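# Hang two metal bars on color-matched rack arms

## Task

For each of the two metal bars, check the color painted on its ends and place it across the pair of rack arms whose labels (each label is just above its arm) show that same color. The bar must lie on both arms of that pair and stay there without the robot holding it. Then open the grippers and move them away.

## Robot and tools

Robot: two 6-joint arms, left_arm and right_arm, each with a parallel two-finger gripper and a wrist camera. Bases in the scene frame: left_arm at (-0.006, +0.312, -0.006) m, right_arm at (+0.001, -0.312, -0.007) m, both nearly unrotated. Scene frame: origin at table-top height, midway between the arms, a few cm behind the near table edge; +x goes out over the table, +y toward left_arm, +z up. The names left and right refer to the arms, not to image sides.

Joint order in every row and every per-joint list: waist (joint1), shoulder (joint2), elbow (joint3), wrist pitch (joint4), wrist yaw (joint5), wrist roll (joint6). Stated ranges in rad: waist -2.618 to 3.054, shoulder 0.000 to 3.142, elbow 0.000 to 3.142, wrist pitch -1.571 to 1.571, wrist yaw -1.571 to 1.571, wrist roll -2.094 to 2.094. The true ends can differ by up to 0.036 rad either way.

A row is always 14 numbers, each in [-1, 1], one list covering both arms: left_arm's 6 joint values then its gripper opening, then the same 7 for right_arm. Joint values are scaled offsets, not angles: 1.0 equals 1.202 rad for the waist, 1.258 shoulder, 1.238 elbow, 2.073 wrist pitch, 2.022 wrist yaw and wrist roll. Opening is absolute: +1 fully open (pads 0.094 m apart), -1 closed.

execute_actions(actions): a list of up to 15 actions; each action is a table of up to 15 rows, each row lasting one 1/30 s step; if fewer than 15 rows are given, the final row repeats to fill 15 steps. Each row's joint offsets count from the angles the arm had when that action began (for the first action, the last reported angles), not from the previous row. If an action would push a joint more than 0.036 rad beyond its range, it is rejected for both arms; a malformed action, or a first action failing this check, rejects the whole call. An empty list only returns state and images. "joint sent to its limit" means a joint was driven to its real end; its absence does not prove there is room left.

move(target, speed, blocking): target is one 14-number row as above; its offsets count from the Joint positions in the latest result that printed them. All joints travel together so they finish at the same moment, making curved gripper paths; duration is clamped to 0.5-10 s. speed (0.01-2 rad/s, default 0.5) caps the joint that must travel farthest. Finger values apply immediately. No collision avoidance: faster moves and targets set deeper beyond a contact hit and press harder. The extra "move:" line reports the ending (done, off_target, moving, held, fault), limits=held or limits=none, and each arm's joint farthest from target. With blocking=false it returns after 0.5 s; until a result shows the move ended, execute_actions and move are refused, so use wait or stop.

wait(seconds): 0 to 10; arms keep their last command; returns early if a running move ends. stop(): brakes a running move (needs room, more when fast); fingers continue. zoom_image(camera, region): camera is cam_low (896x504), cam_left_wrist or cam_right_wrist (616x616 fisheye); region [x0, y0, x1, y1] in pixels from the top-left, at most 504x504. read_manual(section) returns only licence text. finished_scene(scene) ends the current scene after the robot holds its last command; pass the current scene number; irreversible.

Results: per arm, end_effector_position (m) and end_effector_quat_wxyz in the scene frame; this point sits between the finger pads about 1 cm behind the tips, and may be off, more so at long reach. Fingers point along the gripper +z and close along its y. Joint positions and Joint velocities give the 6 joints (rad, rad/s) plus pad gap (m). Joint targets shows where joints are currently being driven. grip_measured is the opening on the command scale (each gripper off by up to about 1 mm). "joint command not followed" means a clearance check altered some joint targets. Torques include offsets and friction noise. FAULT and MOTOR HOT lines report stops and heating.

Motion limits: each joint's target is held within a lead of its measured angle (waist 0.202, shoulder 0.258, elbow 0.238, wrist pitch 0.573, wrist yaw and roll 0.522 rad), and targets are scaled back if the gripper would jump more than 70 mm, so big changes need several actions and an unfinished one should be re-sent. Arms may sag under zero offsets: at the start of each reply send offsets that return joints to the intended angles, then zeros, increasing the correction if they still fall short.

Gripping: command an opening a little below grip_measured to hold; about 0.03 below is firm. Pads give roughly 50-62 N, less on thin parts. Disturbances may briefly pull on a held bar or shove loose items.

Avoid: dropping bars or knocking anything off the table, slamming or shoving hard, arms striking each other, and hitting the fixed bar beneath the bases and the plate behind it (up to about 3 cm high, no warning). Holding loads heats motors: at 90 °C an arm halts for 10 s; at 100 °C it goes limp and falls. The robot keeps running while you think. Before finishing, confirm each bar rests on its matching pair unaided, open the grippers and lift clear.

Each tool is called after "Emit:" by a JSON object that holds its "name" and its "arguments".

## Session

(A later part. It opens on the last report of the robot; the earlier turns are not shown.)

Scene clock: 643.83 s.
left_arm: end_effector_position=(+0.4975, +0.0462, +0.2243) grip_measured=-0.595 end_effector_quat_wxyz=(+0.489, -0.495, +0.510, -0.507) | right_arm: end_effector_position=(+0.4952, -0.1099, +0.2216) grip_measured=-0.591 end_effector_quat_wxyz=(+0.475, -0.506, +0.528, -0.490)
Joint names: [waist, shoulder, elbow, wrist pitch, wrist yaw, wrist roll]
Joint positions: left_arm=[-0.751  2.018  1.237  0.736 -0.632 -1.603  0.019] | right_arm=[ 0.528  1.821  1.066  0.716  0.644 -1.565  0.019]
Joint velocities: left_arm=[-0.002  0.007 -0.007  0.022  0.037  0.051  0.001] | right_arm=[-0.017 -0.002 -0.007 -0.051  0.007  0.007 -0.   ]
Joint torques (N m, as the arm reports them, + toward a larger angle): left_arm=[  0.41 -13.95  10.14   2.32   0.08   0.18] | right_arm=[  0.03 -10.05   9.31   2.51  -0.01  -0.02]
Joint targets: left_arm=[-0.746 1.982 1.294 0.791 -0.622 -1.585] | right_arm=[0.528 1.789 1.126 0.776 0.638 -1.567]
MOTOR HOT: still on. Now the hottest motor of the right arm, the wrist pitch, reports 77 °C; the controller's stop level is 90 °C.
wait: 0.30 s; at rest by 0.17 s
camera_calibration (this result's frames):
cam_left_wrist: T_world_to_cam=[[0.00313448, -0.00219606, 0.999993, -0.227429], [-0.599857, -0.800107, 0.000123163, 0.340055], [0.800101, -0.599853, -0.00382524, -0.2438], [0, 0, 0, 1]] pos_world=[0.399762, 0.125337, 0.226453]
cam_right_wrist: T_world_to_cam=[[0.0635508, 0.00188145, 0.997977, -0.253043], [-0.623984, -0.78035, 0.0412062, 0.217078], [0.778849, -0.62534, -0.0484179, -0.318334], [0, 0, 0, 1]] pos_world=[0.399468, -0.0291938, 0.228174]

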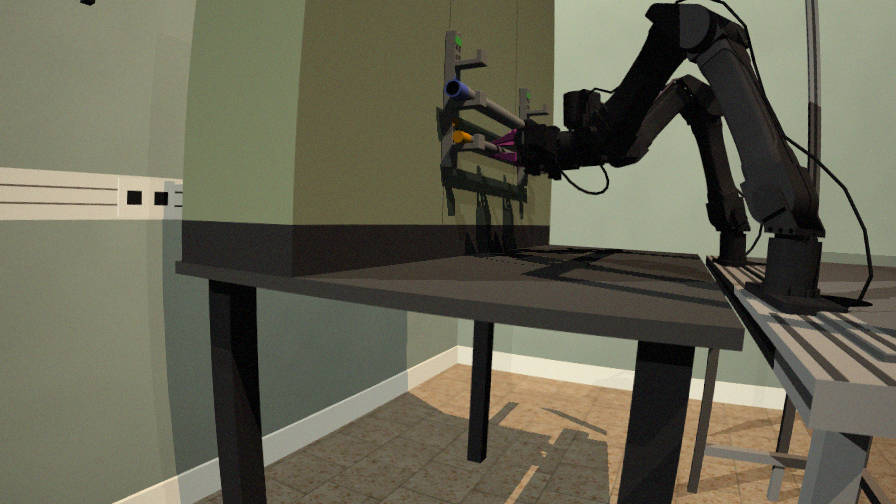

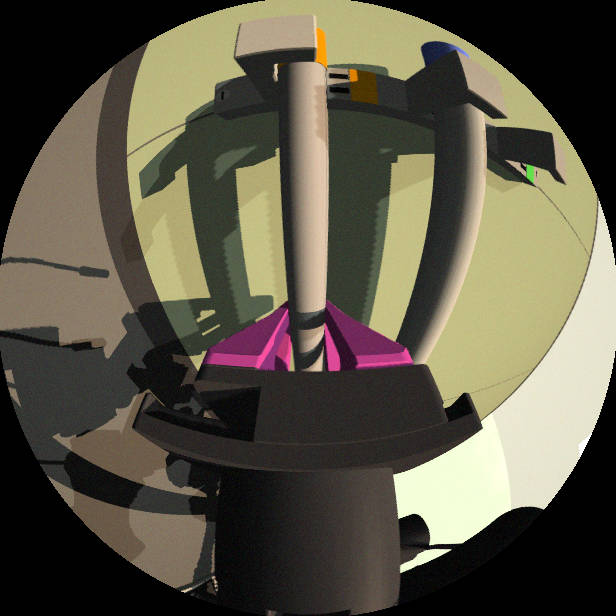

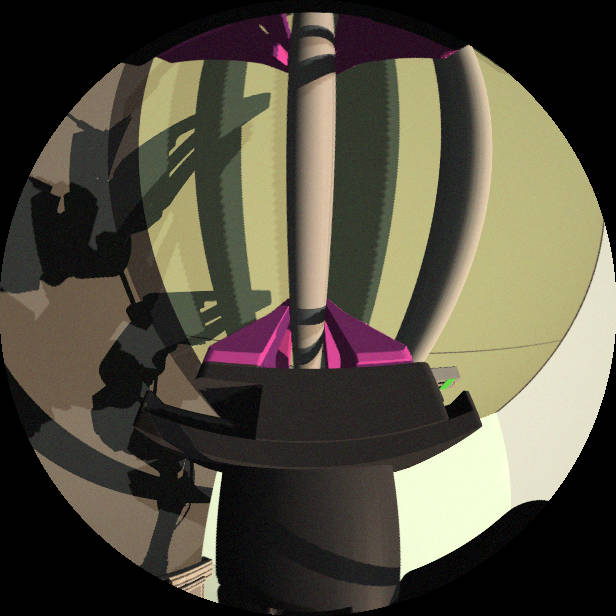

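Emit:
{"name": "execute_actions", "arguments": {"actions": [[[0,-0.024,0.038,0.022,0,0.005,-0.65,0,-0.021,0.04,0.024,0,0,-0.65],[0,-0.02,0.03,0.017,0,0.003,-0.65,0,-0.018,0.032,0.018,0,0,-0.65],[0,-0.016,0.022,0.011,0,0,-0.65,0,-0.015,0.024,0.012,0,0,-0.65],[0,-0.012,0.015,0.005,0,0,-0.65,0,-0.011,0.016,0.006,0,0,-0.65],[0,-0.008,0.008,0,0,0,-0.65,0,-0.008,0.008,0,0,0,-0.65],[0,-0.008,0.008,0,0,0,-0.65,0,-0.008,0.008,0,0,0,-0.65],[0,-0.008,0.008,0,0,0,-0.5,0,-0.008,0.008,0,0,0,-0.5],[0,-0.008,0.008,0,0,0,-0.3,0,-0.008,0.008,0,0,0,-0.3],[0,-0.008,0.008,0,0,0,0.1,0,-0.008,0.008,0,0,0,0.1]]]}}

Emit:
{"name": "move", "arguments": {"target": [0,-0.34,-0.40,0,0,0,0.1,0,-0.34,-0.36,0,0,0,0.1], "speed": 0.5}}

Scene clock: 653.77 s.
left_arm: end_effector_position=(+0.4975, +0.0462, +0.2233) grip_measured=+0.098 end_effector_quat_wxyz=(+0.487, -0.496, +0.510, -0.506) | right_arm: end_effector_position=(+0.4952, -0.1101, +0.2206) grip_measured=+0.098 end_effector_quat_wxyz=(+0.473, -0.508, +0.528, -0.490)
Joint names: [waist, shoulder, elbow, wrist pitch, wrist yaw, wrist roll]
Joint positions: left_arm=[-0.751  2.018  1.237  0.731 -0.632 -1.609  0.052] | right_arm=[ 0.528  1.821  1.066  0.711  0.644 -1.567  0.052]
Joint velocities: left_arm=[ 0.007  0.002  0.002 -0.007  0.066  0.007 -0.   ] | right_arm=[-0.012  0.022 -0.007  0.022 -0.066 -0.095  0.001]
Joint torques (N m, as the arm reports them, + toward a larger angle): left_arm=[ -0.03 -11.72   6.75   1.79  -0.02   0.04] | right_arm=[ 0.07 -8.61  6.04  2.02  0.05  0.01]
Joint targets: left_arm=[-0.751 2.008 1.247 0.736 -0.632 -1.603] | right_arm=[0.528 1.811 1.076 0.716 0.644 -1.565]
MOTOR HOT: still on. Now the hottest motor of the right arm, the wrist pitch, reports 76 °C; the controller's stop level is 90 °C.
camera_calibration (this result's frames):
cam_left_wrist: T_world_to_cam=[[0.00722337, 0.000459681, 0.999974, -0.22852], [-0.599724, -0.800193, 0.00469999, 0.338991], [0.800174, -0.599743, -0.00550441, -0.243442], [0, 0, 0, 1]] pos_world=[0.399748, 0.125361, 0.225581]
cam_right_wrist: T_world_to_cam=[[0.0673656, 0.00600911, 0.99771, -0.253442], [-0.623879, -0.780117, 0.046823, 0.215715], [0.778612, -0.625605, -0.0488041, -0.31833], [0, 0, 0, 1]] pos_world=[0.399509, -0.0293432, 0.227225]

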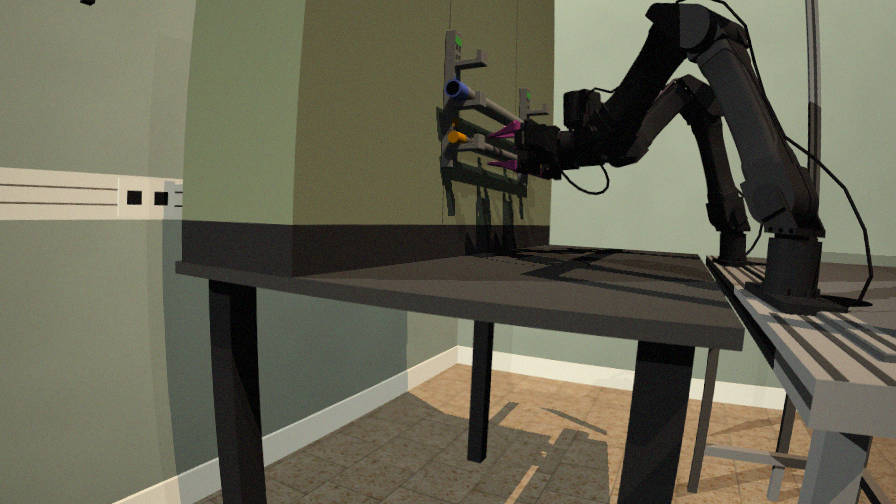

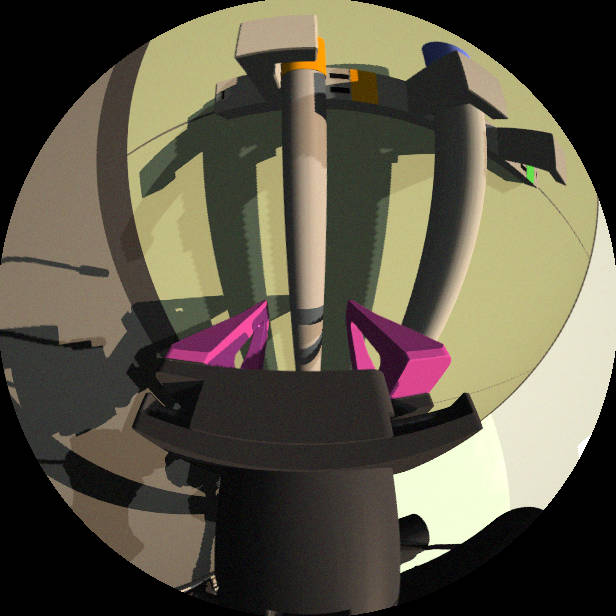

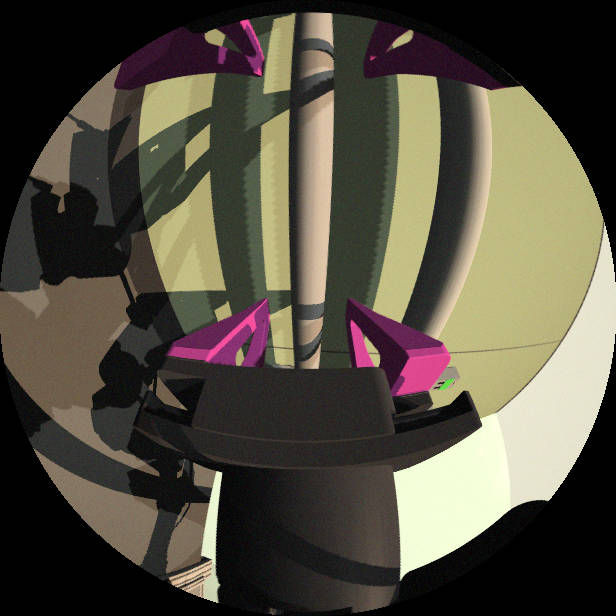

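Scene clock: 655.13 s.
left_arm: end_effector_position=(+0.4074, +0.1171, +0.2121) grip_measured=+0.098 end_effector_quat_wxyz=(+0.483, -0.500, +0.538, -0.477) | right_arm: end_effector_position=(+0.4053, -0.1723, +0.2184) grip_measured=+0.098 end_effector_quat_wxyz=(-0.465, +0.516, -0.528, +0.489)
Joint names: [waist, shoulder, elbow, wrist pitch, wrist yaw, wrist roll]
Joint positions: left_arm=[-0.751  1.616  0.754  0.731 -0.631 -1.609  0.052] | right_arm=[ 0.528  1.414  0.639  0.711  0.644 -1.569  0.052]
Joint velocities: left_arm=[ 0.017 -0.002 -0.002 -0.11  -0.007 -0.022  0.   ] | right_arm=[ 0.002 -0.002 -0.002  0.022 -0.037 -0.037 -0.001]
Joint torques (N m, as the arm reports them, + toward a larger angle): left_arm=[-0.03 -9.26  4.98  1.8  -0.06 -0.02] | right_arm=[ 0.03 -5.91  4.14  2.    0.05  0.01]
Joint targets: left_arm=[-0.751 1.590 0.742 0.731 -0.632 -1.609] | right_arm=[0.528 1.393 0.621 0.711 0.644 -1.566]
MOTOR HOT: still on. Now the hottest motor of the right arm, the wrist pitch, reports 75 °C; the controller's stop level is 90 °C.
move: off_target (left_arm, right_arm); limits=none; left_arm: farthest joint: the shoulder, 0.026 radians from its target (0.428 radians at the start); right_arm: farthest joint: the shoulder, 0.021 radians from its target (0.427 radians at the start)
camera_calibration (this result's frames):
cam_left_wrist: T_world_to_cam=[[0.0713885, -0.0498403, 0.996203, -0.236155], [-0.599209, -0.800588, 0.00288607, 0.341926], [0.797404, -0.597139, -0.0870175, -0.11074], [0, 0, 0, 1]] pos_world=[0.310048, 0.195844, 0.224635]
cam_right_wrist: T_world_to_cam=[[0.0845979, 0.0198886, 0.996217, -0.249107], [-0.622079, -0.779961, 0.0683977, 0.10576], [0.77837, -0.625512, -0.0536108, -0.286187], [0, 0, 0, 1]] pos_world=[0.309624, -0.0915705, 0.225588]

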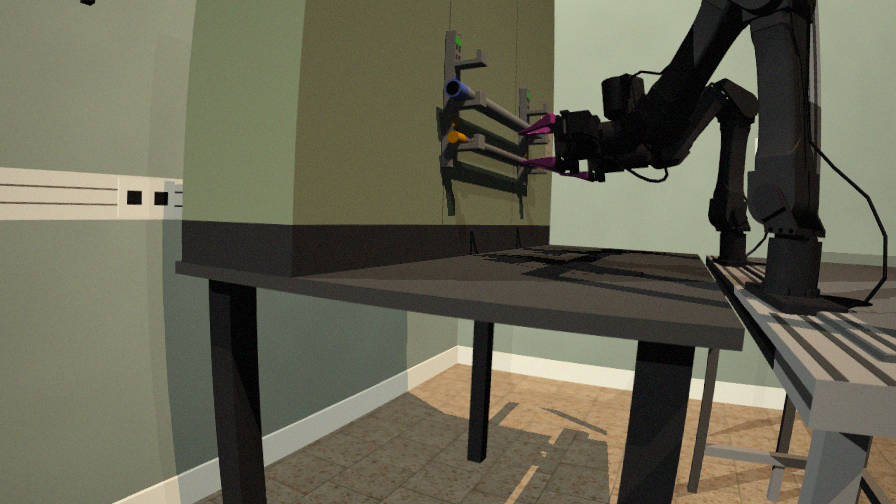

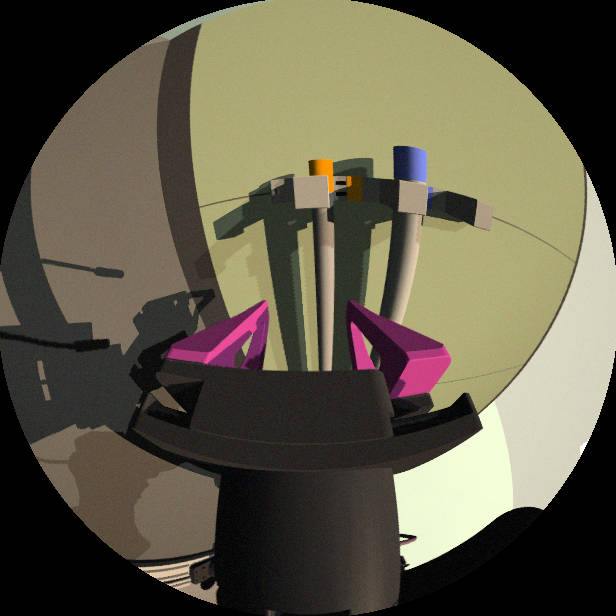

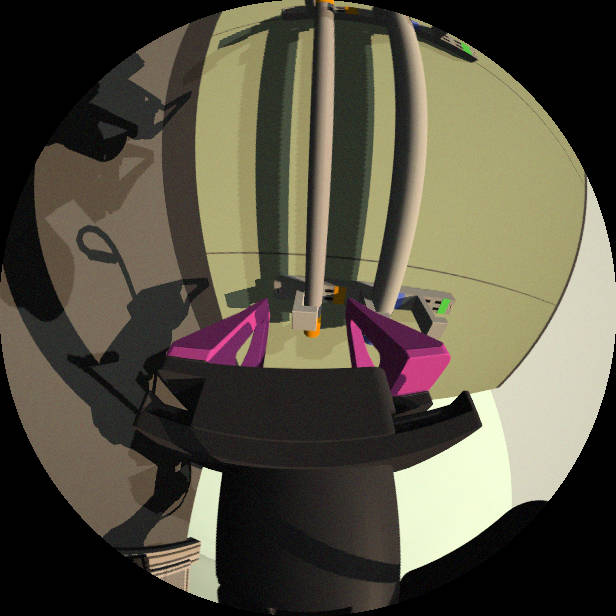

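Good. Back off a bit more and finish.

Emit:
{"name": "move", "arguments": {"target": [0,-0.3,-0.2,-0.2,0,0,0.1,0,-0.3,-0.2,-0.2,0,0,0.1], "speed": 0.8}}

Emit:
{"name": "finished_scene", "arguments": {"scene": 1}}

Scene clock: 659.93 s.
left_arm: end_effector_position=(+0.3354, +0.1743, +0.1634) grip_measured=+0.098 end_effector_quat_wxyz=(+0.462, -0.507, +0.628, -0.367) | right_arm: end_effector_position=(+0.3331, -0.2194, +0.1611) grip_measured=+0.098 end_effector_quat_wxyz=(-0.366, +0.604, -0.534, +0.466)
Joint names: [waist, shoulder, elbow, wrist pitch, wrist yaw, wrist roll]
Joint positions: left_arm=[-0.751  1.264  0.516  0.328 -0.629 -1.609  0.052] | right_arm=[ 0.528  1.06   0.407  0.32   0.644 -1.57   0.052]
Joint velocities: left_arm=[-0.012 -0.017 -0.007  0.037  0.051 -0.022  0.001] | right_arm=[ 0.002 -0.002 -0.002  0.007 -0.037 -0.022 -0.   ]
Joint torques (N m, as the arm reports them, + toward a larger angle): left_arm=[-0.01 -6.04  5.38  1.54 -0.16 -0.03] | right_arm=[ 0.04 -3.44  4.57  1.81  0.13  0.02]
Joint targets: left_arm=[-0.751 1.239 0.506 0.316 -0.631 -1.609] | right_arm=[0.528 1.037 0.392 0.297 0.644 -1.568]
MOTOR HOT: still on. Now the hottest motor of the right arm, the wrist pitch, reports 74 °C; the controller's stop level is 90 °C.
move: off_target (left_arm, right_arm); limits=none; left_arm: farthest joint: the shoulder, 0.025 radians from its target (0.378 radians at the start); right_arm: farthest joint: the wrist pitch, 0.024 radians from its target (0.415 radians at the start)
camera_calibration (this result's frames):
cam_left_wrist: T_world_to_cam=[[0.29155, -0.221252, 0.930616, -0.212966], [-0.597173, -0.802105, -0.00361208, 0.345368], [0.74725, -0.554685, -0.36598, 0.031529], [0, 0, 0, 1]] pos_world=[0.244774, 0.247391, 0.210976]
cam_right_wrist: T_world_to_cam=[[0.298204, 0.17274, 0.938741, -0.213267], [-0.570002, -0.756641, 0.3203, -0.024745], [0.765618, -0.6306, -0.127171, -0.247586], [0, 0, 0, 1]] pos_world=[0.239049, -0.138011, 0.176643]

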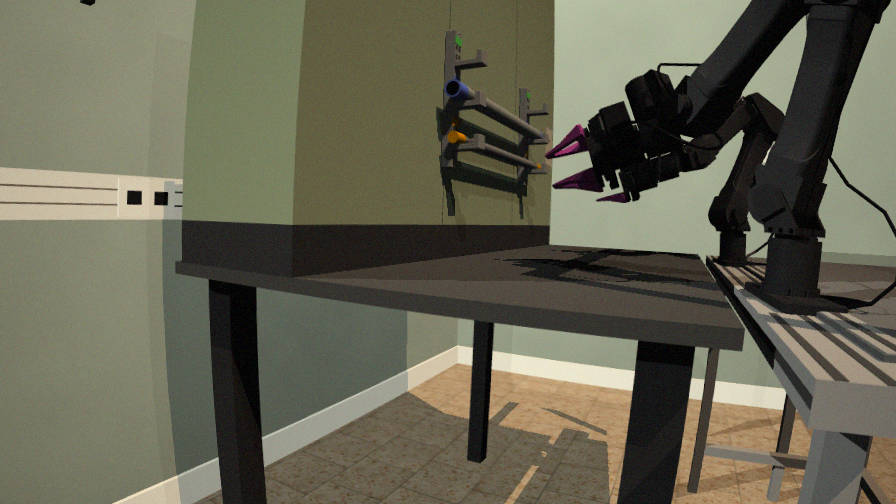

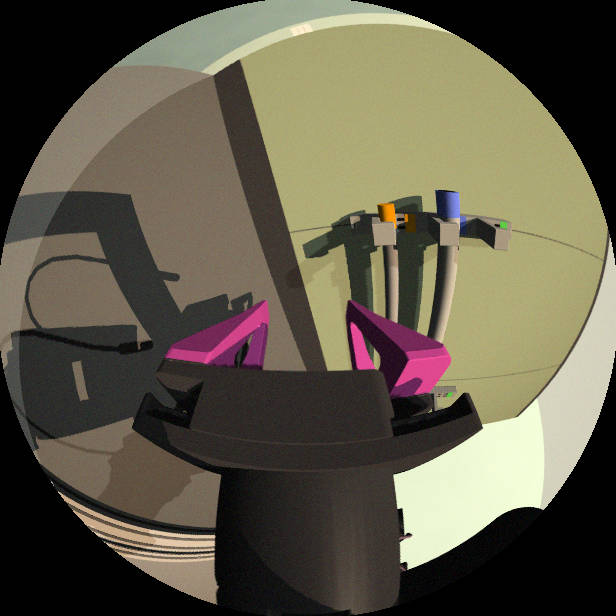

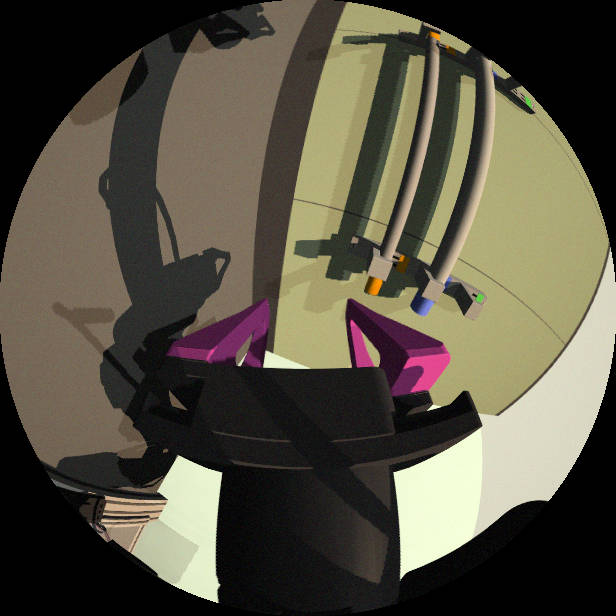

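The scene is finished: the task was done.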